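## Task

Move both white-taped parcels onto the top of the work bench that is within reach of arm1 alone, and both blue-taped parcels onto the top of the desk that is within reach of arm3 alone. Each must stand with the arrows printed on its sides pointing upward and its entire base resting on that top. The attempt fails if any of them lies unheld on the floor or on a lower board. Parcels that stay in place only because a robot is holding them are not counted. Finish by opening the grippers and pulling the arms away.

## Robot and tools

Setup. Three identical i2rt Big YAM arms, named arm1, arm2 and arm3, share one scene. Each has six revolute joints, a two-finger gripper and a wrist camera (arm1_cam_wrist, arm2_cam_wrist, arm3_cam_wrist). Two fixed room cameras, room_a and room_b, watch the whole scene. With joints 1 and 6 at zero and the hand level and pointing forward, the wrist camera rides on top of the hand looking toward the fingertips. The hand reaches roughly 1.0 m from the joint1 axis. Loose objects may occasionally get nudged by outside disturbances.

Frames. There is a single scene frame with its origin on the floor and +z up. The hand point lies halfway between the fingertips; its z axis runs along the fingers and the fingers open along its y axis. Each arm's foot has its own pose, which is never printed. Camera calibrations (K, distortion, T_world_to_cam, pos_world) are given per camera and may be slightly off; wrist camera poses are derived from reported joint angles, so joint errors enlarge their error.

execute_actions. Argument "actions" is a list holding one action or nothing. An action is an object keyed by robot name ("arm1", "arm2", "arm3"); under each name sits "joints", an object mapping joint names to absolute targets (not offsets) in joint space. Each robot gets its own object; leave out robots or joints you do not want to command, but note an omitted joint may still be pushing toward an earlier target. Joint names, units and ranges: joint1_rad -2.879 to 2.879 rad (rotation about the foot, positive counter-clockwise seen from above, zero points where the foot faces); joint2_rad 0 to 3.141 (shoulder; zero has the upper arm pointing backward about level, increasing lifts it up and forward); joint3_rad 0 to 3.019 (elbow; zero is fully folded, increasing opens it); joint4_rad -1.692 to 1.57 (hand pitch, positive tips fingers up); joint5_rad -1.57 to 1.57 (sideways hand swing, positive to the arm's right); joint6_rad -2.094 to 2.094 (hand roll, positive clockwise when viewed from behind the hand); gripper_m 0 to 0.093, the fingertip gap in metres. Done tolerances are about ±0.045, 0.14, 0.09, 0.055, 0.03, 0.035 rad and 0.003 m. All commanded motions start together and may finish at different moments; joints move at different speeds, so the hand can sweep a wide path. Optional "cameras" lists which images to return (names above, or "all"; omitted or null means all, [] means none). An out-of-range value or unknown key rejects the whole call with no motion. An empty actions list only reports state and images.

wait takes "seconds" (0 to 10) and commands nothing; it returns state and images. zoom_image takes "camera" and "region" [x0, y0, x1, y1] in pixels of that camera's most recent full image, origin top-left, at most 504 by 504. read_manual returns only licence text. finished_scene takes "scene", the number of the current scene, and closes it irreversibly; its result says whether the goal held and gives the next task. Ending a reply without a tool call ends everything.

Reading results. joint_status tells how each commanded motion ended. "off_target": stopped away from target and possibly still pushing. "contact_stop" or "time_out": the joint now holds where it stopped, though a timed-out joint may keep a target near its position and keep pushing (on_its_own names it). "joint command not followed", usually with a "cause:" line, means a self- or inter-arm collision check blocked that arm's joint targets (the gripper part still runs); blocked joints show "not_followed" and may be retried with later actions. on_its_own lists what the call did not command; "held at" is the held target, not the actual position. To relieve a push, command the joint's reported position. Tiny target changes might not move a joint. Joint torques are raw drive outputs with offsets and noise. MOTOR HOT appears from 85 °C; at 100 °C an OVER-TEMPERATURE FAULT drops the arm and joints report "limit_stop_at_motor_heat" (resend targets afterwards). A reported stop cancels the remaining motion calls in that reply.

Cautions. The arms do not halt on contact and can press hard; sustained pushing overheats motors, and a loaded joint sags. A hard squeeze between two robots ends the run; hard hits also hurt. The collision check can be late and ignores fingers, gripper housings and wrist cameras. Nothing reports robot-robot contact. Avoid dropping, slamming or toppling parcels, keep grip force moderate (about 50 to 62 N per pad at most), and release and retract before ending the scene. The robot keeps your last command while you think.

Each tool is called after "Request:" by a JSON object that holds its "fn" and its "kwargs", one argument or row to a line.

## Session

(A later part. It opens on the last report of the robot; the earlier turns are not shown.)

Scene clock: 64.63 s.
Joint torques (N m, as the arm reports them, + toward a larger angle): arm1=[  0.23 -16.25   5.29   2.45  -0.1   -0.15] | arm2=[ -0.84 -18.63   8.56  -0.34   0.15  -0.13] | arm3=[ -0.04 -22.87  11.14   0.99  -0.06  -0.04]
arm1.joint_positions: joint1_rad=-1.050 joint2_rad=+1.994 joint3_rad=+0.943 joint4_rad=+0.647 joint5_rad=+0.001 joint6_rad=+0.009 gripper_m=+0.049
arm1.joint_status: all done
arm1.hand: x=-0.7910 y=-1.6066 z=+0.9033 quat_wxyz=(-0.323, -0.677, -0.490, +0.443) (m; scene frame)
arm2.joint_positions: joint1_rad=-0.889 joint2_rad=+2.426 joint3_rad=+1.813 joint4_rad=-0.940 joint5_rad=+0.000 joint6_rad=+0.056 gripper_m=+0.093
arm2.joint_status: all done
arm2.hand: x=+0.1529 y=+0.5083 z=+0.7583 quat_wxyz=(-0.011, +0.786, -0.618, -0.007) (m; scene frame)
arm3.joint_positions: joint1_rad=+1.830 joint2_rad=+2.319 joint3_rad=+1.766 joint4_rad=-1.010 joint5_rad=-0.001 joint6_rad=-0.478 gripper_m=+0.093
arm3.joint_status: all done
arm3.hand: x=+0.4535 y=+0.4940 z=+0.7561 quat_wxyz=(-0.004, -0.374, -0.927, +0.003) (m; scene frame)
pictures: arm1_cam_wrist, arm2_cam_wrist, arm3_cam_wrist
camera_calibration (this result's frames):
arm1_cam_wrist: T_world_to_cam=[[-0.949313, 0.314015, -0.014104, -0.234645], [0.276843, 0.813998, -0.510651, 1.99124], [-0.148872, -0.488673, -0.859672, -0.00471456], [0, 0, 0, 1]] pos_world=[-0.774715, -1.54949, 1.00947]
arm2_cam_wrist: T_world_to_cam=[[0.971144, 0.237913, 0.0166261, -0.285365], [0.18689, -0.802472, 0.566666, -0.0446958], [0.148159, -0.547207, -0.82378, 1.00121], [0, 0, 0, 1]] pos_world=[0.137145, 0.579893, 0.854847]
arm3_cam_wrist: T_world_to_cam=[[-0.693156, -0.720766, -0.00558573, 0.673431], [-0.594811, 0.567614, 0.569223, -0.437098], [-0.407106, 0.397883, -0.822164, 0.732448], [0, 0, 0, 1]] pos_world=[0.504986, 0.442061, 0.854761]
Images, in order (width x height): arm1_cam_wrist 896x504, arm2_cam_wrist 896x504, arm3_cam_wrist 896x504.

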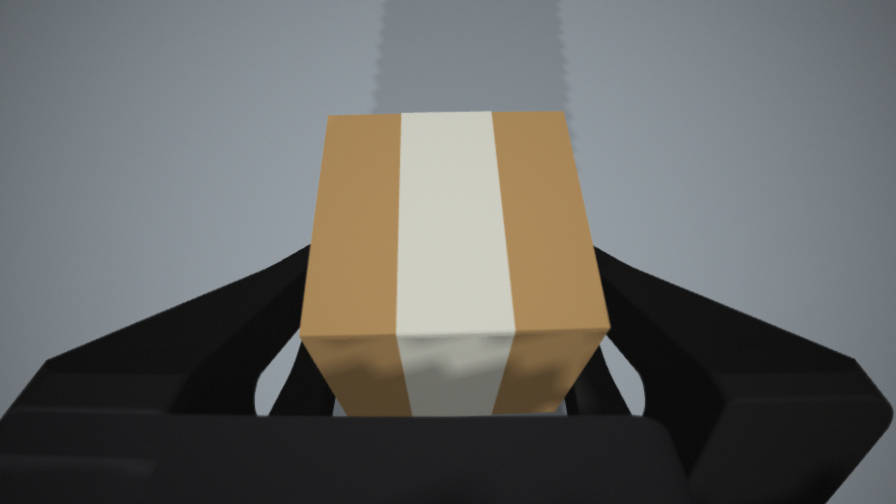

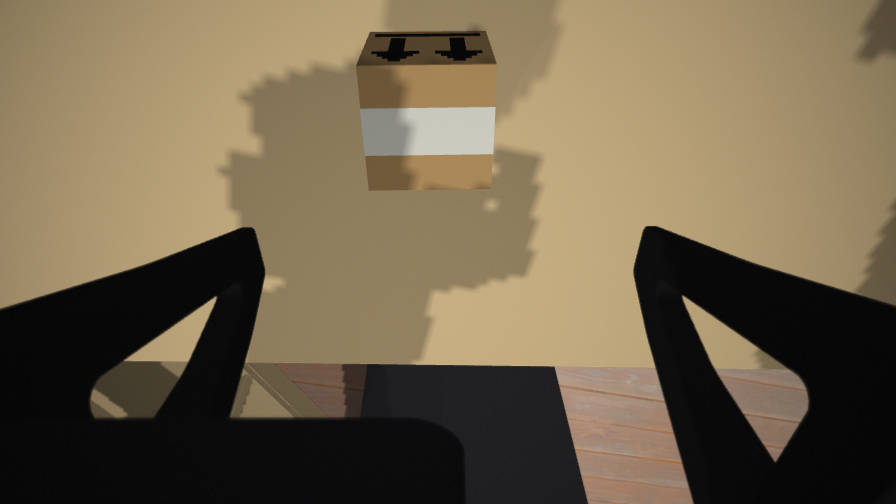

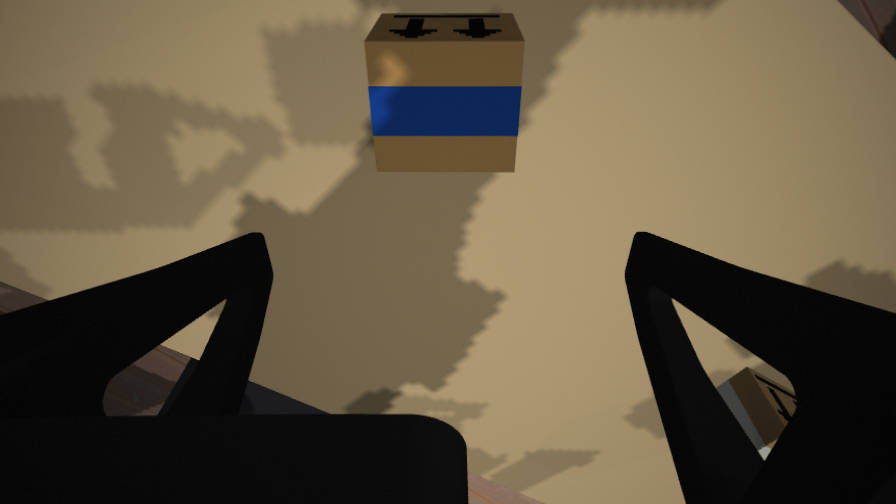

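Request:
{"fn": "execute_actions", "kwargs": {
  "actions": [
    {"arm1":{"joints":{"joint2_rad":2.234,"joint3_rad":0.943,"joint4_rad":0.90}},"arm2":{"joints":{"joint2_rad":2.635,"joint3_rad":1.895,"joint4_rad":-0.80}},"arm3":{"joints":{"joint1_rad":1.84,"joint2_rad":2.522,"joint3_rad":1.835,"joint4_rad":-0.855}}}
  ],
  "cameras": ["arm2_cam_wrist","arm3_cam_wrist"]
}}

Scene clock: 66.97 s.
Joint torques (N m, as the arm reports them, + toward a larger angle): arm1=[  0.29 -17.51   4.     2.51  -0.1   -0.15] | arm2=[ -0.74 -21.2    6.67   0.4    0.17  -0.13] | arm3=[  0.49 -25.34   8.44   1.26  -0.06  -0.04]
arm1.joint_positions: joint1_rad=-1.050 joint2_rad=+2.237 joint3_rad=+0.935 joint4_rad=+0.885 joint5_rad=+0.001 joint6_rad=+0.009 gripper_m=+0.049
arm1.joint_status: all done
arm1.hand: x=-0.7853 y=-1.5874 z=+0.8023 quat_wxyz=(-0.320, -0.680, -0.492, +0.439) (m; scene frame)
arm2.joint_positions: joint1_rad=-0.889 joint2_rad=+2.645 joint3_rad=+1.879 joint4_rad=-0.810 joint5_rad=-0.001 joint6_rad=+0.056 gripper_m=+0.093
arm2.joint_status: all done
arm2.hand: x=+0.1563 y=+0.5013 z=+0.6366 quat_wxyz=(-0.004, +0.786, -0.618, +0.003) (m; scene frame)
arm3.joint_positions: joint1_rad=+1.830 joint2_rad=+2.521 joint3_rad=+1.822 joint4_rad=-0.864 joint5_rad=-0.001 joint6_rad=-0.479 gripper_m=+0.093
arm3.joint_status: all done
arm3.hand: x=+0.4560 y=+0.4869 z=+0.6443 quat_wxyz=(-0.004, -0.374, -0.927, +0.003) (m; scene frame)
pictures: arm2_cam_wrist, arm3_cam_wrist
camera_calibration (this result's frames):
arm2_cam_wrist: T_world_to_cam=[[0.97109, 0.238069, 0.0175621, -0.285628], [0.182874, -0.789199, 0.586278, -0.000430317], [0.153434, -0.566117, -0.809919, 0.896511], [0, 0, 0, 1]] pos_world=[0.139893, 0.575189, 0.73137]
arm3_cam_wrist: T_world_to_cam=[[-0.692881, -0.721029, -0.00575846, 0.669521], [-0.594956, 0.567182, 0.569501, -0.367821], [-0.407361, 0.398023, -0.82197, 0.64423], [0, 0, 0, 1]] pos_world=[0.507495, 0.434948, 0.742868]
Images, in order (width x height): arm2_cam_wrist 896x504, arm3_cam_wrist 896x504.

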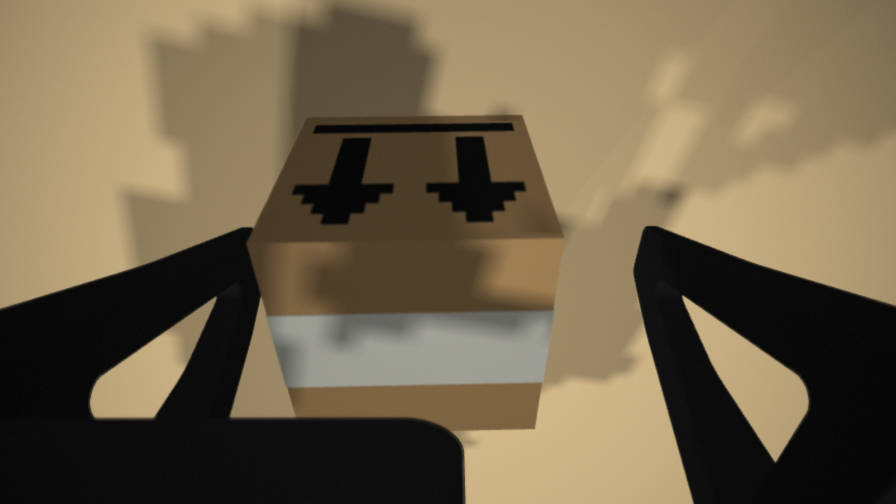

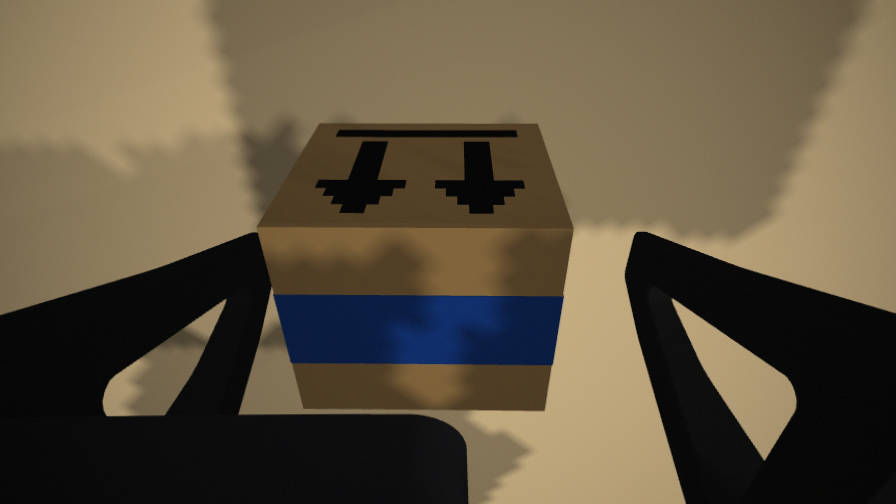

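Request:
{"fn": "execute_actions", "kwargs": {
  "actions": [
    {"arm1":{"joints":{"joint4_rad":0.855}},"arm2":{"joints":{"gripper_m":0.03}},"arm3":{"joints":{"gripper_m":0.03}}}
  ],
  "cameras": ["arm1_cam_wrist"]
}}

Scene clock: 67.70 s.
Joint torques (N m, as the arm reports them, + toward a larger angle): arm1=[  0.61 -17.4    4.03   1.53  -0.06  -0.14] | arm2=[ -0.84 -21.1    6.64   0.48   0.16  -0.13] | arm3=[  0.46 -24.83   8.54   1.31  -0.07  -0.04]
arm1.joint_positions: joint1_rad=-1.050 joint2_rad=+2.237 joint3_rad=+0.935 joint4_rad=+0.866 joint5_rad=+0.001 joint6_rad=+0.009 gripper_m=+0.049
arm1.joint_status: all done
arm1.hand: x=-0.7847 y=-1.5856 z=+0.7980 quat_wxyz=(-0.315, -0.684, -0.495, +0.432) (m; scene frame)
arm2.joint_positions: joint1_rad=-0.889 joint2_rad=+2.645 joint3_rad=+1.879 joint4_rad=-0.810 joint5_rad=-0.001 joint6_rad=+0.055 gripper_m=+0.049
arm2.joint_status: gripper_m off_target (ended at +0.049, target +0.030)
arm2.hand: x=+0.1563 y=+0.5013 z=+0.6366 quat_wxyz=(-0.004, +0.787, -0.617, +0.003) (m; scene frame)
arm3.joint_positions: joint1_rad=+1.831 joint2_rad=+2.521 joint3_rad=+1.822 joint4_rad=-0.863 joint5_rad=-0.001 joint6_rad=-0.479 gripper_m=+0.056
arm3.joint_status: gripper_m off_target (ended at +0.056, target +0.030)
arm3.hand: x=+0.4562 y=+0.4869 z=+0.6443 quat_wxyz=(-0.004, -0.374, -0.927, +0.003) (m; scene frame)
pictures: arm1_cam_wrist
camera_calibration (this result's frames):
arm1_cam_wrist: T_world_to_cam=[[-0.949132, 0.314574, -0.013832, -0.236008], [0.281725, 0.828761, -0.483515, 1.92422], [-0.140638, -0.462817, -0.875227, -0.0240979], [0, 0, 0, 1]] pos_world=[-0.769493, -1.53163, 0.906034]
Images, in order (width x height): arm1_cam_wrist 896x504.

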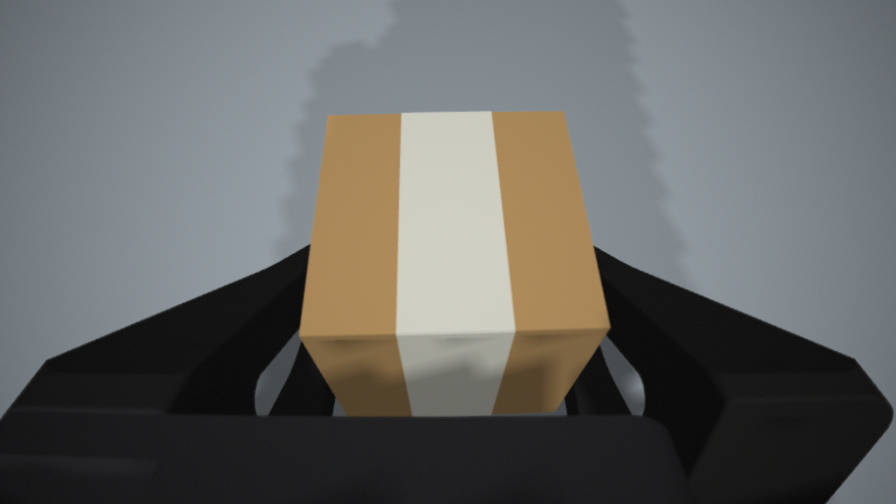

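Request:
{"fn": "execute_actions", "kwargs": {
  "actions": [
    {"arm1":{"joints":{"joint4_rad":0.84}},"arm2":{"joints":{"joint1_rad":1.133,"joint2_rad":2.352,"joint3_rad":1.668,"joint4_rad":-0.886}},"arm3":{"joints":{"joint1_rad":-1.31,"joint2_rad":1.82,"joint3_rad":1.19,"joint4_rad":-0.941}}}
  ],
  "cameras": ["room_b"]
}}

Scene clock: 71.03 s.
Joint torques (N m, as the arm reports them, + toward a larger angle): arm1=[  0.34 -17.28   4.06   1.23  -0.09  -0.14] | arm2=[ -0.14 -17.57   5.72  -0.24   0.19  -0.11] | arm3=[  0.28 -16.1    7.64   0.68  -0.16  -0.02]
arm1.joint_positions: joint1_rad=-1.050 joint2_rad=+2.235 joint3_rad=+0.935 joint4_rad=+0.859 joint5_rad=+0.001 joint6_rad=+0.009 gripper_m=+0.049
arm1.joint_status: all done
arm1.hand: x=-0.7847 y=-1.5853 z=+0.7979 quat_wxyz=(-0.314, -0.685, -0.496, +0.431) (m; scene frame)
arm2.joint_positions: joint1_rad=+1.130 joint2_rad=+2.339 joint3_rad=+1.672 joint4_rad=-0.879 joint5_rad=-0.002 joint6_rad=+0.054 gripper_m=+0.049
arm2.joint_status: all done
arm2.hand: x=-0.1241 y=-0.5651 z=+0.7590 quat_wxyz=(+0.003, +0.941, +0.338, -0.006) (m; scene frame)
arm3.joint_positions: joint1_rad=-1.318 joint2_rad=+1.812 joint3_rad=+1.194 joint4_rad=-0.932 joint5_rad=+0.001 joint6_rad=-0.481 gripper_m=+0.056
arm3.joint_status: all done
arm3.hand: x=+0.0899 y=+1.5857 z=+0.8541 quat_wxyz=(+0.008, -0.926, +0.376, +0.005) (m; scene frame)
pictures: room_b
Images, in order (width x height): room_b 896x504.

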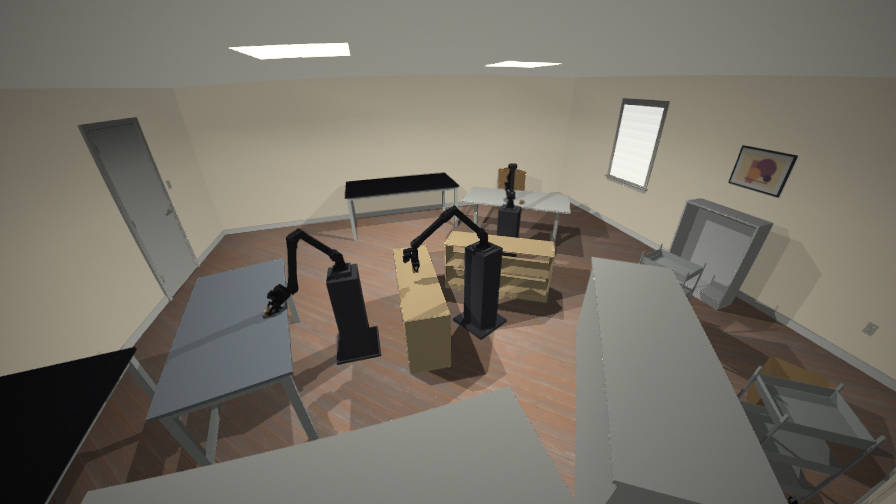

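Request:
{"fn": "execute_actions", "kwargs": {
  "actions": [
    {"arm1":{"joints":{"joint4_rad":0.86,"gripper_m":0.093}},"arm2":{"joints":{"joint2_rad":2.527,"joint3_rad":1.672,"joint4_rad":-0.70}},"arm3":{"joints":{"joint2_rad":2.004,"joint3_rad":1.16,"joint4_rad":-0.718}}}
  ],
  "cameras": ["arm1_cam_wrist"]
}}

Scene clock: 72.37 s.
Joint torques (N m, as the arm reports them, + toward a larger angle): arm1=[  0.4  -17.35   3.95   2.06  -0.09  -0.14] | arm2=[  0.01 -19.36   5.18   0.34   0.19  -0.1 ] | arm3=[  0.31 -17.72   6.92   1.31  -0.16  -0.02]
arm1.joint_positions: joint1_rad=-1.050 joint2_rad=+2.235 joint3_rad=+0.935 joint4_rad=+0.859 joint5_rad=+0.001 joint6_rad=+0.009 gripper_m=+0.093
arm1.joint_status: all done
arm1.hand: x=-0.7847 y=-1.5853 z=+0.7979 quat_wxyz=(-0.314, -0.685, -0.496, +0.431) (m; scene frame)
arm2.joint_positions: joint1_rad=+1.130 joint2_rad=+2.535 joint3_rad=+1.666 joint4_rad=-0.710 joint5_rad=-0.002 joint6_rad=+0.054 gripper_m=+0.049
arm2.joint_status: all done
arm2.hand: x=-0.1056 y=-0.5481 z=+0.6387 quat_wxyz=(-0.003, +0.941, +0.338, +0.009) (m; scene frame)
arm3.joint_positions: joint1_rad=-1.318 joint2_rad=+2.004 joint3_rad=+1.151 joint4_rad=-0.726 joint5_rad=+0.001 joint6_rad=-0.481 gripper_m=+0.056
arm3.joint_status: all done
arm3.hand: x=+0.0908 y=+1.5832 z=+0.7520 quat_wxyz=(-0.003, -0.926, +0.376, -0.004) (m; scene frame)
pictures: arm1_cam_wrist
camera_calibration (this result's frames):
arm1_cam_wrist: T_world_to_cam=[[-0.949162, 0.3145, -0.0134466, -0.236461], [0.282124, 0.83095, -0.479508, 1.92455], [-0.139632, -0.458924, -0.877435, -0.0153795], [0, 0, 0, 1]] pos_world=[-0.769549, -1.5319, 0.906163]
Images, in order (width x height): arm1_cam_wrist 896x504.

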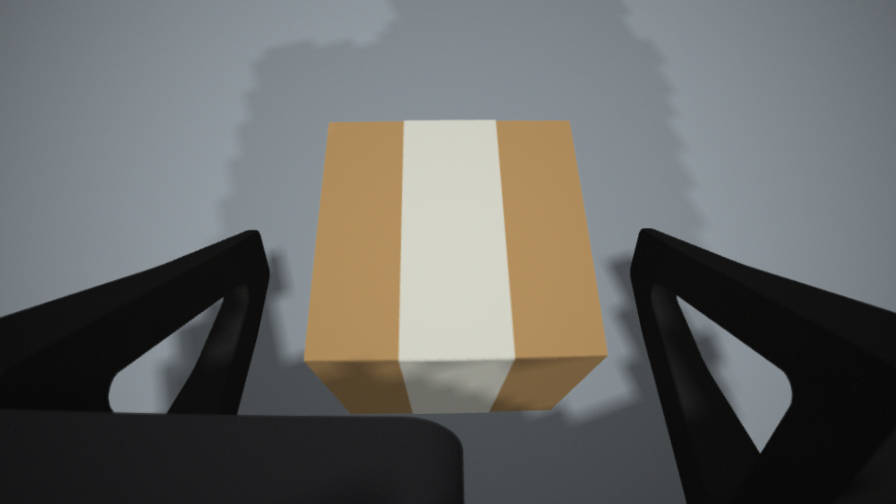

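Request:
{"fn": "execute_actions", "kwargs": {
  "actions": []
}}

Scene clock: 73.00 s.
Joint torques (N m, as the arm reports them, + toward a larger angle): arm1=[  0.32 -17.4    4.07   2.02  -0.08  -0.15] | arm2=[  0.04 -19.31   5.3    0.36   0.19  -0.1 ] | arm3=[  0.28 -17.94   7.04   1.28  -0.17  -0.02]
arm1.joint_positions: joint1_rad=-1.050 joint2_rad=+2.235 joint3_rad=+0.935 joint4_rad=+0.859 joint5_rad=+0.001 joint6_rad=+0.009 gripper_m=+0.093
arm1.joint_status: all done
arm1.hand: x=-0.7847 y=-1.5853 z=+0.7979 quat_wxyz=(-0.314, -0.685, -0.496, +0.431) (m; scene frame)
arm2.joint_positions: joint1_rad=+1.130 joint2_rad=+2.535 joint3_rad=+1.666 joint4_rad=-0.710 joint5_rad=-0.002 joint6_rad=+0.054 gripper_m=+0.049
arm2.joint_status: all done
arm2.hand: x=-0.1056 y=-0.5481 z=+0.6387 quat_wxyz=(-0.003, +0.941, +0.338, +0.009) (m; scene frame)
arm3.joint_positions: joint1_rad=-1.318 joint2_rad=+2.004 joint3_rad=+1.151 joint4_rad=-0.726 joint5_rad=+0.001 joint6_rad=-0.481 gripper_m=+0.056
arm3.joint_status: all done
arm3.hand: x=+0.0908 y=+1.5832 z=+0.7520 quat_wxyz=(-0.003, -0.926, +0.376, -0.004) (m; scene frame)
pictures: arm1_cam_wrist, arm2_cam_wrist, arm3_cam_wrist, room_a, room_b
camera_calibration (this result's frames):
arm1_cam_wrist: T_world_to_cam=[[-0.949162, 0.3145, -0.0134466, -0.236461], [0.282124, 0.83095, -0.479508, 1.92455], [-0.139632, -0.458924, -0.877435, -0.0153795], [0, 0, 0, 1]] pos_world=[-0.769549, -1.5319, 0.906163]
arm2_cam_wrist: T_world_to_cam=[[-0.637161, 0.7707, 0.00687987, 0.347441], [0.61808, 0.505612, 0.601942, -0.0362881], [0.460438, 0.387787, -0.79851, 0.892198], [0, 0, 0, 1]] pos_world=[-0.166997, -0.595407, 0.731882]
arm3_cam_wrist: T_world_to_cam=[[0.696422, 0.717559, -0.0102381, -1.19279], [0.586787, -0.561174, 0.583751, 0.40024], [0.41313, -0.412544, -0.811869, 1.34886], [0, 0, 0, 1]] pos_world=[0.0385781, 1.63697, 0.849243]
Images, in order (width x height): arm1_cam_wrist 896x504, arm2_cam_wrist 896x504, arm3_cam_wrist 896x504, room_a 896x504, room_b 896x504.

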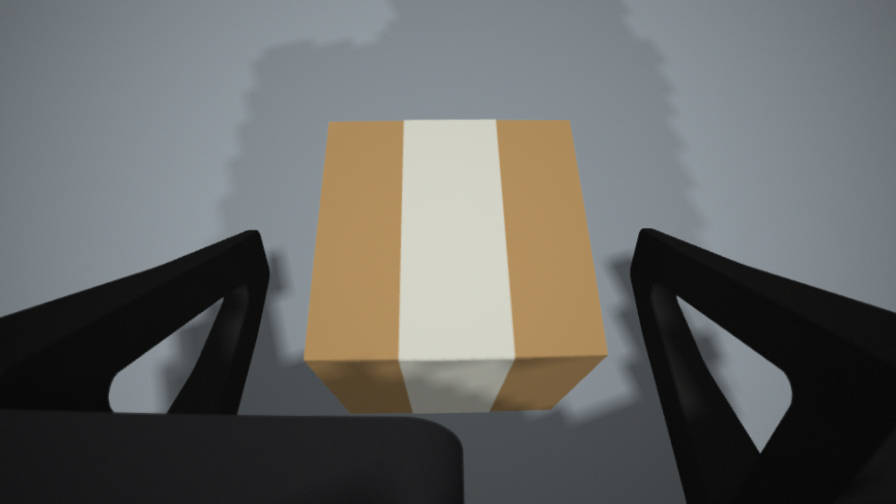

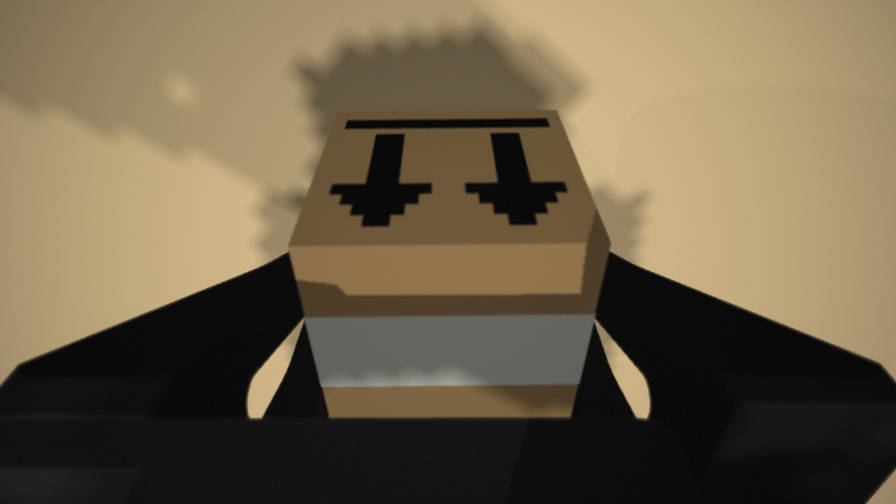

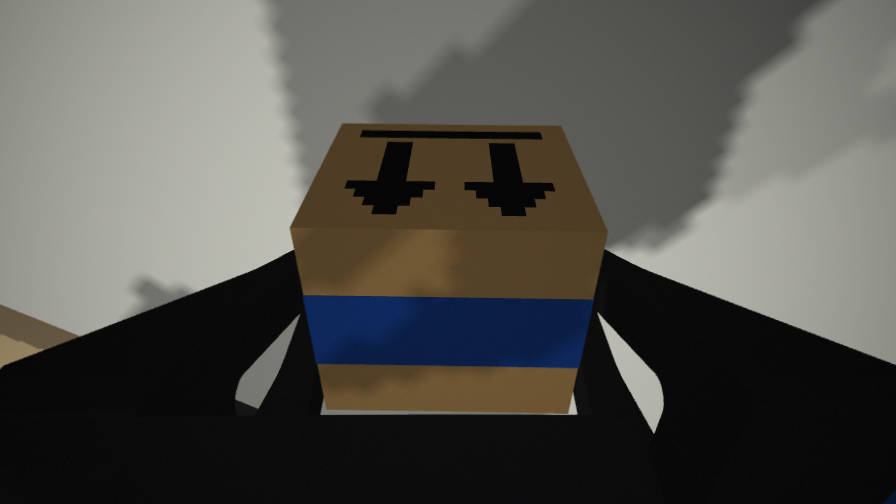

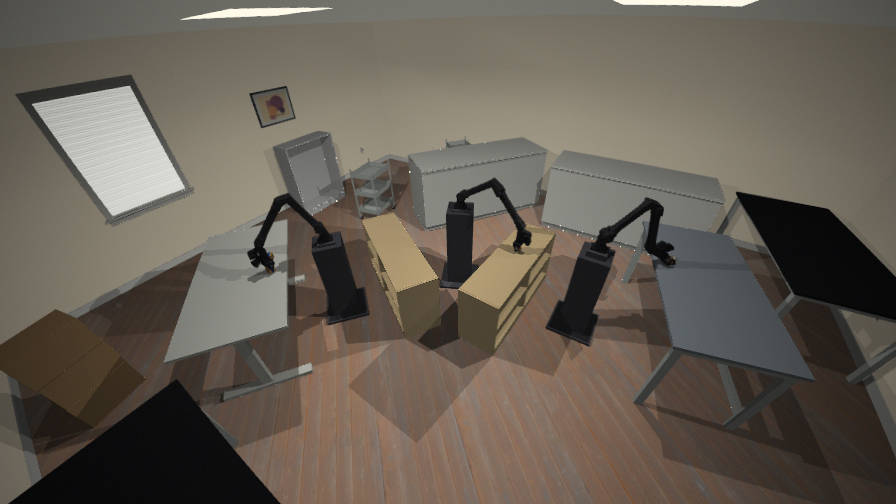

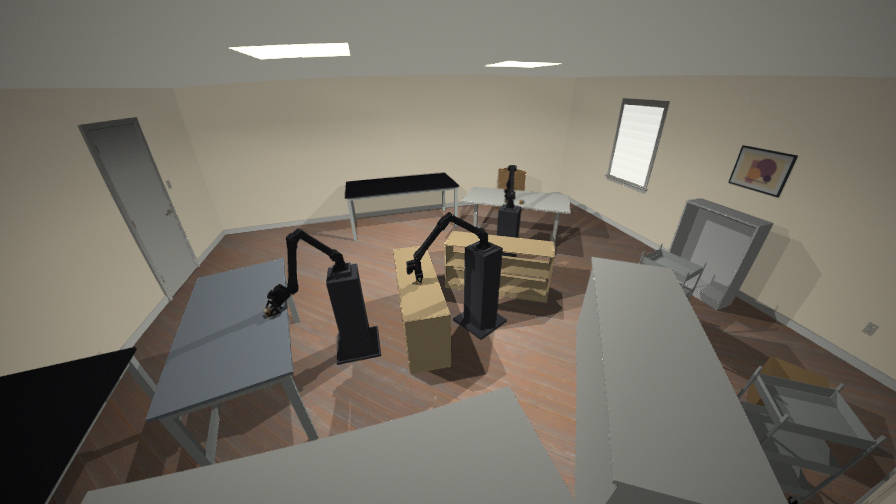

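Request:
{"fn": "execute_actions", "kwargs": {
  "actions": [
    {"arm1": {"joints": {"joint2_rad": 1.95}}, "arm2": {"joints": {"gripper_m": 0.093}}, "arm3": {"joints": {"gripper_m": 0.093}}}
  ],
  "cameras": []
}}

Scene clock: 74.27 s.
Joint torques (N m, as the arm reports them, + toward a larger angle): arm1=[  0.34 -13.87   6.65   2.08  -0.09  -0.14] | arm2=[ -0.05 -19.3    5.27   0.39   0.2   -0.1 ] | arm3=[  0.35 -17.52   7.06   1.28  -0.16  -0.02]
arm1.joint_positions: joint1_rad=-1.050 joint2_rad=+1.920 joint3_rad=+0.935 joint4_rad=+0.860 joint5_rad=+0.001 joint6_rad=+0.009 gripper_m=+0.093
arm1.joint_status: all done
arm1.hand: x=-0.7955 y=-1.6220 z=+0.9980 quat_wxyz=(-0.389, -0.609, -0.441, +0.532) (m; scene frame)
arm2.joint_positions: joint1_rad=+1.130 joint2_rad=+2.535 joint3_rad=+1.666 joint4_rad=-0.710 joint5_rad=-0.002 joint6_rad=+0.054 gripper_m=+0.093
arm2.joint_status: all done
arm2.hand: x=-0.1056 y=-0.5481 z=+0.6387 quat_wxyz=(-0.003, +0.941, +0.338, +0.009) (m; scene frame)
arm3.joint_positions: joint1_rad=-1.318 joint2_rad=+2.004 joint3_rad=+1.151 joint4_rad=-0.726 joint5_rad=+0.001 joint6_rad=-0.481 gripper_m=+0.093
arm3.joint_status: all done
arm3.hand: x=+0.0908 y=+1.5832 z=+0.7520 quat_wxyz=(-0.003, -0.926, +0.376, -0.004) (m; scene frame)
pictures: none
No camera images: the call's "cameras" was empty. Leave "cameras" out to get every camera's image.

Request:
{"fn": "execute_actions", "kwargs": {
  "actions": [
    {"arm1": {"joints": {"joint1_rad": 0.2, "joint2_rad": 1.7, "joint3_rad": 1.3, "joint4_rad": 0.2}}, "arm2": {"joints": {"joint2_rad": 1.7}}, "arm3": {"joints": {"joint2_rad": 1.6}}}
  ],
  "cameras": []
}}

Request:
{"fn": "execute_actions", "kwargs": {
  "actions": [
    {"arm1": {"joints": {"joint1_rad": 1.571, "joint2_rad": 2.2, "joint3_rad": 1.77, "joint4_rad": -0.94, "joint6_rad": 0.05}}, "arm2": {"joints": {"joint1_rad": 0.0, "joint2_rad": 1.3, "joint3_rad": 0.8, "joint4_rad": -0.9}}, "arm3": {"joints": {"joint2_rad": 1.3, "joint3_rad": 0.8, "joint4_rad": -0.9, "joint6_rad": 0}}}
  ],
  "cameras": ["arm1_cam_wrist"]
}}

Request:
{"fn": "execute_actions", "kwargs": {
  "actions": [
    {"arm1": {"joints": {"joint2_rad": 2.383}}}
  ],
  "cameras": ["arm1_cam_wrist"]
}}

Scene clock: 76.97 s.
Joint torques (N m, as the arm reports them, + toward a larger angle): arm1=[  0.01 -15.9    9.21   1.81  -0.02  -0.13] | arm2=[ -0.09 -14.9    9.08   1.42   0.19  -0.1 ] | arm3=[  0.23 -12.69  10.19   1.99  -0.16   0.  ]
arm1.joint_positions: joint1_rad=+0.203 joint2_rad=+1.684 joint3_rad=+1.302 joint4_rad=+0.207 joint5_rad=-0.001 joint6_rad=+0.007 gripper_m=+0.093
arm1.joint_status: all done
arm1.hand: x=-0.0001 y=-1.4145 z=+1.1966 quat_wxyz=(-0.610, -0.241, -0.730, +0.194) (m; scene frame)
arm2.joint_positions: joint1_rad=+1.130 joint2_rad=+1.701 joint3_rad=+1.666 joint4_rad=-0.704 joint5_rad=-0.002 joint6_rad=+0.054 gripper_m=+0.093
arm2.joint_status: all done
arm2.hand: x=-0.1734 y=-0.6104 z=+1.2030 quat_wxyz=(+0.156, +0.863, +0.310, -0.367) (m; scene frame)
arm3.joint_positions: joint1_rad=-1.318 joint2_rad=+1.574 joint3_rad=+1.151 joint4_rad=-0.724 joint5_rad=+0.001 joint6_rad=-0.481 gripper_m=+0.093
arm3.joint_status: all done
arm3.hand: x=+0.0753 y=+1.6296 z=+0.9678 quat_wxyz=(+0.161, -0.906, +0.368, +0.135) (m; scene frame)
pictures: none
No camera images: the call's "cameras" was empty. Leave "cameras" out to get every camera's image.

Scene clock: 78.67 s.
Joint torques (N m, as the arm reports them, + toward a larger angle): arm1=[ -0.46 -23.39  10.4    0.5    0.08   0.02] | arm2=[-0.19 -7.43  7.23  0.14  0.07 -0.1 ] | arm3=[ 0.39 -8.76  8.71  1.21 -0.11  0.09]
arm1.joint_positions: joint1_rad=+1.582 joint2_rad=+2.208 joint3_rad=+1.738 joint4_rad=-0.932 joint5_rad=-0.003 joint6_rad=+0.043 gripper_m=+0.093
arm1.joint_status: all done
arm1.hand: x=-0.0902 y=-0.5167 z=+0.8689 quat_wxyz=(-0.077, +0.345, -0.935, -0.038) (m; scene frame)
arm2.joint_positions: joint1_rad=-0.002 joint2_rad=+1.308 joint3_rad=+0.796 joint4_rad=-0.896 joint5_rad=+0.002 joint6_rad=+0.054 gripper_m=+0.093
arm2.joint_status: all done
arm2.hand: x=+0.0109 y=+0.0042 z=+0.9750 quat_wxyz=(-0.019, +0.973, -0.219, -0.076) (m; scene frame)
arm3.joint_positions: joint1_rad=-1.318 joint2_rad=+1.296 joint3_rad=+0.801 joint4_rad=-0.896 joint5_rad=+0.001 joint6_rad=-0.008 gripper_m=+0.093
arm3.joint_status: all done
arm3.hand: x=+0.1304 y=+1.4627 z=+0.9299 quat_wxyz=(+0.054, -0.809, +0.581, +0.072) (m; scene frame)
pictures: arm1_cam_wrist
camera_calibration (this result's frames):
arm1_cam_wrist: T_world_to_cam=[[0.642173, -0.766301, -0.0198923, -0.321775], [-0.683346, -0.584029, 0.438119, -0.74085], [-0.347349, -0.267755, -0.898697, 0.732805], [0, 0, 0, 1]] pos_world=[-0.045082, -0.483042, 0.976749]
Images, in order (width x height): arm1_cam_wrist 896x504.

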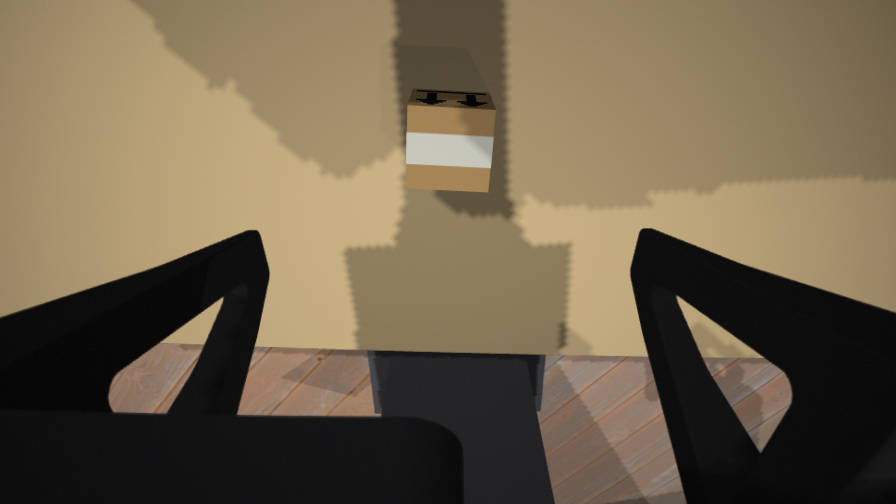

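Scene clock: 79.87 s.
Joint torques (N m, as the arm reports them, + toward a larger angle): arm1=[ -0.54 -23.02   8.34   0.45   0.09   0.03] | arm2=[-0.22 -7.35  7.2   0.14  0.07 -0.1 ] | arm3=[ 0.27 -8.76  8.76  1.17 -0.12  0.1 ]
arm1.joint_positions: joint1_rad=+1.582 joint2_rad=+2.381 joint3_rad=+1.752 joint4_rad=-0.936 joint5_rad=-0.003 joint6_rad=+0.043 gripper_m=+0.093
arm1.joint_status: all done
arm1.hand: x=-0.1127 y=-0.5367 z=+0.7613 quat_wxyz=(-0.002, +0.346, -0.938, -0.006) (m; scene frame)
arm2.joint_positions: joint1_rad=-0.002 joint2_rad=+1.308 joint3_rad=+0.796 joint4_rad=-0.896 joint5_rad=+0.002 joint6_rad=+0.054 gripper_m=+0.093
arm2.joint_status: not commanded
arm2.hand: x=+0.0109 y=+0.0042 z=+0.9750 quat_wxyz=(-0.019, +0.973, -0.219, -0.076) (m; scene frame)
arm3.joint_positions: joint1_rad=-1.318 joint2_rad=+1.296 joint3_rad=+0.801 joint4_rad=-0.896 joint5_rad=+0.001 joint6_rad=-0.008 gripper_m=+0.093
arm3.joint_status: not commanded
arm3.hand: x=+0.1304 y=+1.4627 z=+0.9299 quat_wxyz=(+0.054, -0.809, +0.581, +0.072) (m; scene frame)
pictures: arm1_cam_wrist
camera_calibration (this result's frames):
arm1_cam_wrist: T_world_to_cam=[[0.641201, -0.767292, -0.0111393, -0.332052], [-0.621878, -0.528079, 0.578273, -0.790521], [-0.449587, -0.363863, -0.815767, 0.496679], [0, 0, 0, 1]] pos_world=[-0.0553946, -0.491516, 0.858613]
Images, in order (width x height): arm1_cam_wrist 896x504.

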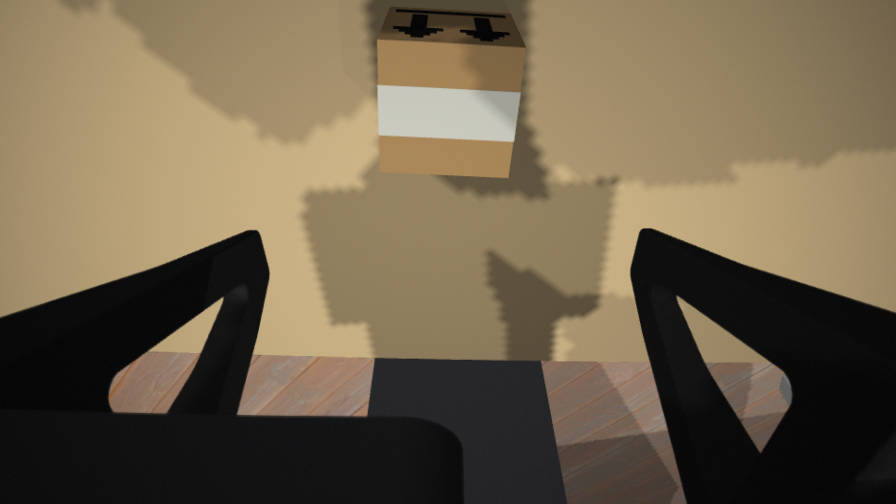

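Request:
{"fn": "execute_actions", "kwargs": {
  "actions": [
    {"arm1": {"joints": {"joint2_rad": 2.592, "joint3_rad": 1.86, "joint4_rad": -0.815, "joint6_rad": 0.10}}}
  ],
  "cameras": ["arm1_cam_wrist"]
}}

Scene clock: 81.87 s.
Joint torques (N m, as the arm reports them, + toward a larger angle): arm1=[ -0.55 -23.76   7.14   0.73   0.1    0.04] | arm2=[-0.19 -7.34  7.22  0.14  0.08 -0.1 ] | arm3=[ 0.26 -8.72  8.75  1.18 -0.11  0.11]
arm1.joint_positions: joint1_rad=+1.582 joint2_rad=+2.586 joint3_rad=+1.850 joint4_rad=-0.819 joint5_rad=-0.003 joint6_rad=+0.091 gripper_m=+0.093
arm1.joint_status: all done
arm1.hand: x=-0.1031 y=-0.5268 z=+0.6599 quat_wxyz=(-0.007, +0.324, -0.946, -0.009) (m; scene frame)
arm2.joint_positions: joint1_rad=-0.002 joint2_rad=+1.308 joint3_rad=+0.796 joint4_rad=-0.896 joint5_rad=+0.002 joint6_rad=+0.054 gripper_m=+0.093
arm2.joint_status: not commanded
arm2.hand: x=+0.0109 y=+0.0042 z=+0.9750 quat_wxyz=(-0.019, +0.973, -0.219, -0.076) (m; scene frame)
arm3.joint_positions: joint1_rad=-1.318 joint2_rad=+1.296 joint3_rad=+0.801 joint4_rad=-0.896 joint5_rad=+0.001 joint6_rad=-0.008 gripper_m=+0.093
arm3.joint_status: not commanded
arm3.hand: x=+0.1304 y=+1.4627 z=+0.9299 quat_wxyz=(+0.054, -0.809, +0.581, +0.072) (m; scene frame)
pictures: arm1_cam_wrist
camera_calibration (this result's frames):
arm1_cam_wrist: T_world_to_cam=[[0.603626, -0.797167, -0.0126294, -0.350348], [-0.650848, -0.501856, 0.569682, -0.704181], [-0.46047, -0.335655, -0.821768, 0.439623], [0, 0, 0, 1]] pos_world=[-0.0444019, -0.485122, 0.758003]
Images, in order (width x height): arm1_cam_wrist 896x504.

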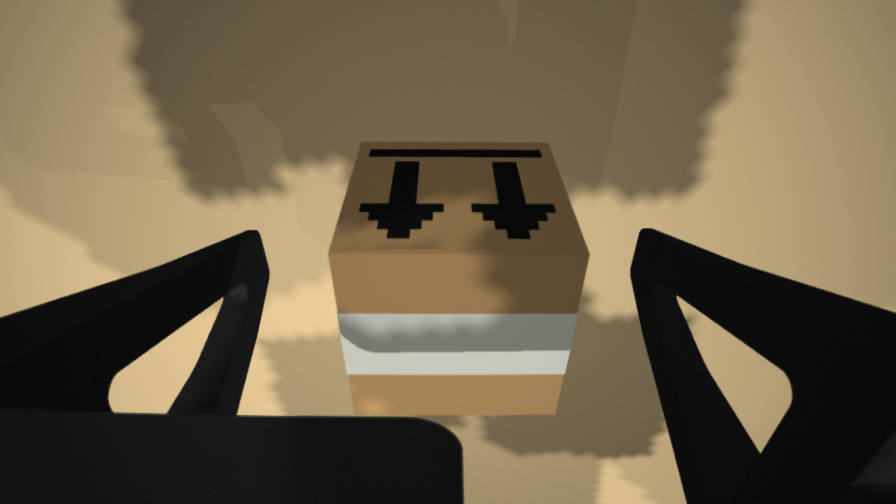

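Request:
{"fn": "execute_actions", "kwargs": {
  "actions": [
    {"arm1": {"joints": {"joint3_rad": 1.823, "gripper_m": 0.03}}}
  ],
  "cameras": ["arm1_cam_wrist"]
}}

Scene clock: 82.87 s.
Joint torques (N m, as the arm reports them, + toward a larger angle): arm1=[ -0.69 -23.29   5.28   0.75   0.07   0.03] | arm2=[-0.23 -7.44  7.2   0.17  0.07 -0.1 ] | arm3=[ 0.28 -8.7   8.76  1.17 -0.12  0.11]
arm1.joint_positions: joint1_rad=+1.582 joint2_rad=+2.585 joint3_rad=+1.836 joint4_rad=-0.819 joint5_rad=-0.002 joint6_rad=+0.092 gripper_m=+0.049
arm1.joint_status: gripper_m off_target (ended at +0.049, target +0.030); the others done
arm1.hand: x=-0.1080 y=-0.5315 z=+0.6564 quat_wxyz=(-0.001, +0.323, -0.946, -0.006) (m; scene frame)
arm2.joint_positions: joint1_rad=-0.002 joint2_rad=+1.308 joint3_rad=+0.796 joint4_rad=-0.896 joint5_rad=+0.002 joint6_rad=+0.054 gripper_m=+0.093
arm2.joint_status: not commanded
arm2.hand: x=+0.0109 y=+0.0042 z=+0.9750 quat_wxyz=(-0.019, +0.973, -0.219, -0.076) (m; scene frame)
arm3.joint_positions: joint1_rad=-1.318 joint2_rad=+1.296 joint3_rad=+0.801 joint4_rad=-0.896 joint5_rad=+0.001 joint6_rad=-0.008 gripper_m=+0.093
arm3.joint_status: not commanded
arm3.hand: x=+0.1304 y=+1.4627 z=+0.9299 quat_wxyz=(+0.054, -0.809, +0.581, +0.072) (m; scene frame)
pictures: arm1_cam_wrist
camera_calibration (this result's frames):
arm1_cam_wrist: T_world_to_cam=[[0.602674, -0.797918, -0.0105134, -0.353086], [-0.646048, -0.495614, 0.580507, -0.711016], [-0.468408, -0.343064, -0.814187, 0.423091], [0, 0, 0, 1]] pos_world=[-0.0483758, -0.488976, 0.753513]
Images, in order (width x height): arm1_cam_wrist 896x504.

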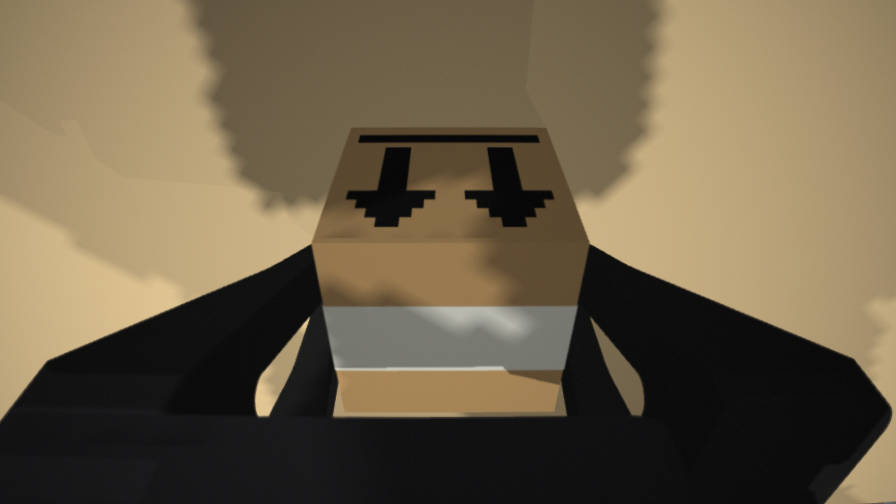

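Request:
{"fn": "execute_actions", "kwargs": {
  "actions": [
    {"arm1": {"joints": {"joint1_rad": -0.816, "joint2_rad": 2.23, "joint3_rad": 1.823, "joint4_rad": -1.07}}}
  ],
  "cameras": ["arm1_cam_wrist", "room_b"]
}}

Scene clock: 86.57 s.
Joint torques (N m, as the arm reports them, + toward a larger angle): arm1=[  0.9  -21.04   7.8    0.52  -0.06   0.02] | arm2=[-0.1  -7.31  7.22  0.17  0.08 -0.1 ] | arm3=[ 0.23 -8.79  8.74  1.18 -0.12  0.1 ]
arm1.joint_positions: joint1_rad=-0.826 joint2_rad=+2.207 joint3_rad=+1.828 joint4_rad=-1.063 joint5_rad=+0.001 joint6_rad=+0.093 gripper_m=+0.049
arm1.joint_status: all done
arm1.hand: x=-0.6507 y=-1.6684 z=+0.8930 quat_wxyz=(-0.042, -0.767, -0.639, +0.045) (m; scene frame)
arm2.joint_positions: joint1_rad=-0.002 joint2_rad=+1.308 joint3_rad=+0.796 joint4_rad=-0.896 joint5_rad=+0.002 joint6_rad=+0.054 gripper_m=+0.093
arm2.joint_status: not commanded
arm2.hand: x=+0.0109 y=+0.0042 z=+0.9750 quat_wxyz=(-0.019, +0.973, -0.219, -0.076) (m; scene frame)
arm3.joint_positions: joint1_rad=-1.318 joint2_rad=+1.296 joint3_rad=+0.801 joint4_rad=-0.896 joint5_rad=+0.001 joint6_rad=-0.008 gripper_m=+0.093
arm3.joint_status: not commanded
arm3.hand: x=+0.1304 y=+1.4627 z=+0.9299 quat_wxyz=(+0.054, -0.809, +0.581, +0.072) (m; scene frame)
pictures: arm1_cam_wrist, room_b
camera_calibration (this result's frames):
arm1_cam_wrist: T_world_to_cam=[[-0.981707, 0.19017, -0.00927283, -0.314202], [0.162335, 0.861476, 0.481151, 1.11645], [0.0994887, 0.470844, -0.876589, 1.75472], [0, 0, 0, 1]] pos_world=[-0.664268, -1.72825, 0.998075]
Images, in order (width x height): arm1_cam_wrist 896x504, room_b 896x504.

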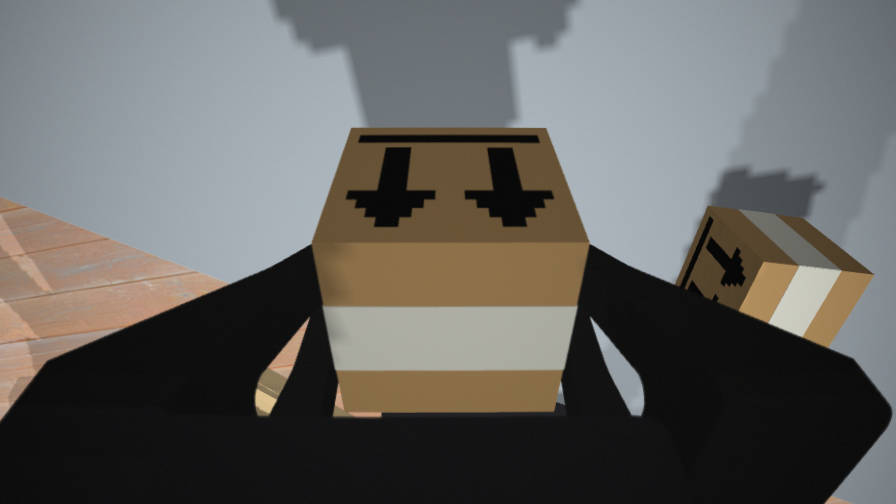

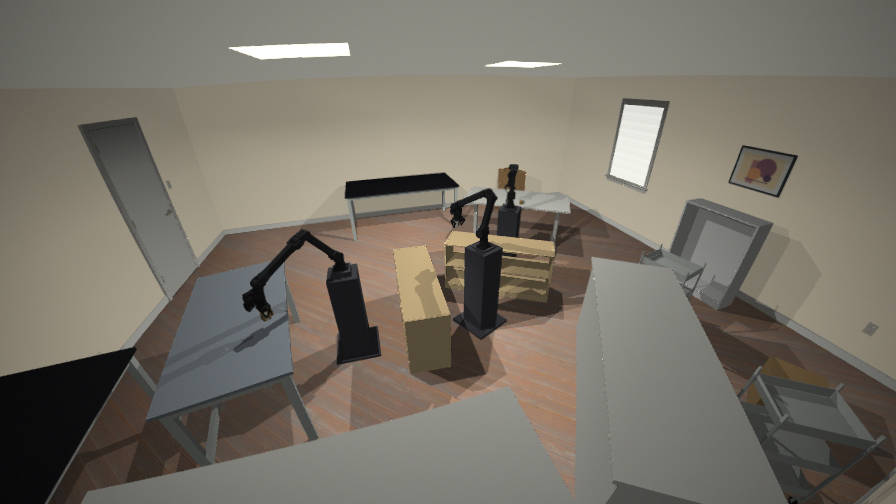

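Request:
{"fn": "execute_actions", "kwargs": {
  "actions": [
    {"arm1": {"joints": {"joint2_rad": 2.328}}}
  ],
  "cameras": ["arm1_cam_wrist"]
}}

Scene clock: 88.10 s.
Joint torques (N m, as the arm reports them, + toward a larger angle): arm1=[  0.83 -22.17   8.04   0.37  -0.06   0.03] | arm2=[-0.13 -7.33  7.19  0.16  0.07 -0.1 ] | arm3=[ 0.29 -8.73  8.77  1.2  -0.12  0.1 ]
arm1.joint_positions: joint1_rad=-0.826 joint2_rad=+2.314 joint3_rad=+1.816 joint4_rad=-1.065 joint5_rad=+0.001 joint6_rad=+0.093 gripper_m=+0.049
arm1.joint_status: all done
arm1.hand: x=-0.6489 y=-1.6456 z=+0.8181 quat_wxyz=(+0.001, -0.768, -0.640, +0.002) (m; scene frame)
arm2.joint_positions: joint1_rad=-0.002 joint2_rad=+1.308 joint3_rad=+0.796 joint4_rad=-0.896 joint5_rad=+0.002 joint6_rad=+0.054 gripper_m=+0.093
arm2.joint_status: not commanded
arm2.hand: x=+0.0109 y=+0.0042 z=+0.9750 quat_wxyz=(-0.019, +0.973, -0.219, -0.076) (m; scene frame)
arm3.joint_positions: joint1_rad=-1.318 joint2_rad=+1.296 joint3_rad=+0.801 joint4_rad=-0.896 joint5_rad=+0.001 joint6_rad=-0.008 gripper_m=+0.093
arm3.joint_status: not commanded
arm3.hand: x=+0.1304 y=+1.4627 z=+0.9299 quat_wxyz=(+0.054, -0.809, +0.581, +0.072) (m; scene frame)
pictures: arm1_cam_wrist
camera_calibration (this result's frames):
arm1_cam_wrist: T_world_to_cam=[[-0.981598, 0.190928, 0.00340175, -0.32657], [0.157006, 0.796801, 0.583487, 0.938958], [0.108693, 0.573284, -0.812115, 1.79991], [0, 0, 0, 1]] pos_world=[-0.66362, -1.71767, 0.914973]
Images, in order (width x height): arm1_cam_wrist 896x504.

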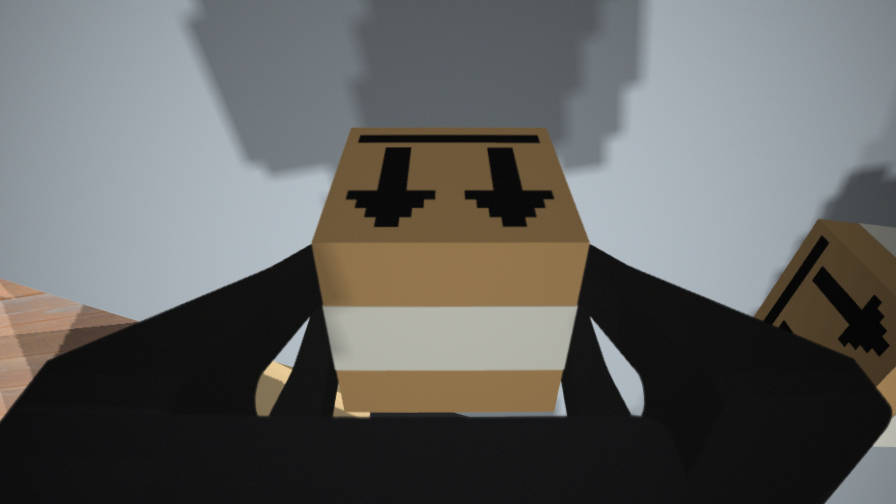

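Request:
{"fn": "execute_actions", "kwargs": {
  "actions": [
    {"arm1": {"joints": {"joint2_rad": 2.345}}}
  ],
  "cameras": ["arm1_cam_wrist"]
}}

Scene clock: 88.67 s.
Joint torques (N m, as the arm reports them, + toward a larger angle): arm1=[  0.83 -21.01   7.92   0.43  -0.05   0.02] | arm2=[-0.14 -7.33  7.19  0.2   0.08 -0.1 ] | arm3=[ 0.26 -8.76  8.75  1.18 -0.13  0.11]
arm1.joint_positions: joint1_rad=-0.826 joint2_rad=+2.314 joint3_rad=+1.816 joint4_rad=-1.065 joint5_rad=+0.001 joint6_rad=+0.093 gripper_m=+0.049
arm1.joint_status: all done
arm1.hand: x=-0.6489 y=-1.6456 z=+0.8181 quat_wxyz=(+0.001, -0.768, -0.640, +0.002) (m; scene frame)
arm2.joint_positions: joint1_rad=-0.002 joint2_rad=+1.308 joint3_rad=+0.796 joint4_rad=-0.896 joint5_rad=+0.002 joint6_rad=+0.054 gripper_m=+0.093
arm2.joint_status: not commanded
arm2.hand: x=+0.0109 y=+0.0042 z=+0.9750 quat_wxyz=(-0.019, +0.973, -0.219, -0.076) (m; scene frame)
arm3.joint_positions: joint1_rad=-1.318 joint2_rad=+1.296 joint3_rad=+0.801 joint4_rad=-0.896 joint5_rad=+0.001 joint6_rad=-0.008 gripper_m=+0.093
arm3.joint_status: not commanded
arm3.hand: x=+0.1304 y=+1.4627 z=+0.9299 quat_wxyz=(+0.054, -0.809, +0.581, +0.072) (m; scene frame)
pictures: arm1_cam_wrist
camera_calibration (this result's frames):
arm1_cam_wrist: T_world_to_cam=[[-0.981598, 0.190928, 0.00340175, -0.32657], [0.157006, 0.796801, 0.583487, 0.938958], [0.108693, 0.573284, -0.812115, 1.79991], [0, 0, 0, 1]] pos_world=[-0.66362, -1.71767, 0.914973]
Images, in order (width x height): arm1_cam_wrist 896x504.

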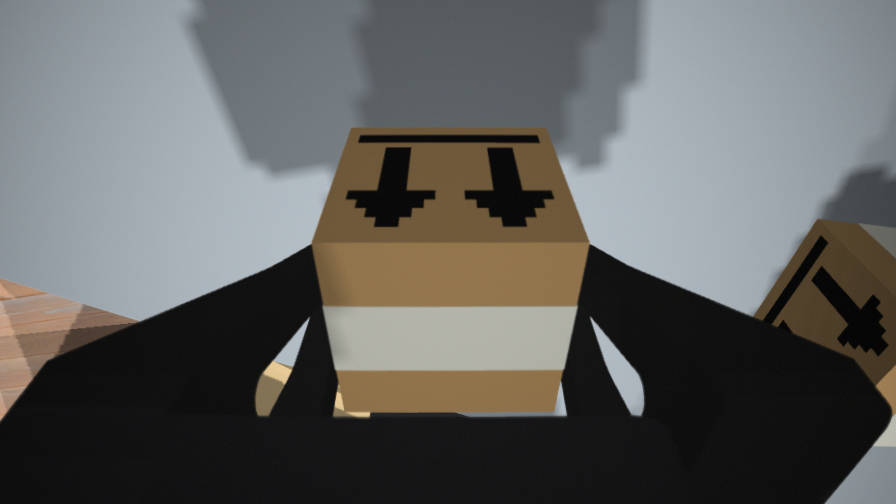

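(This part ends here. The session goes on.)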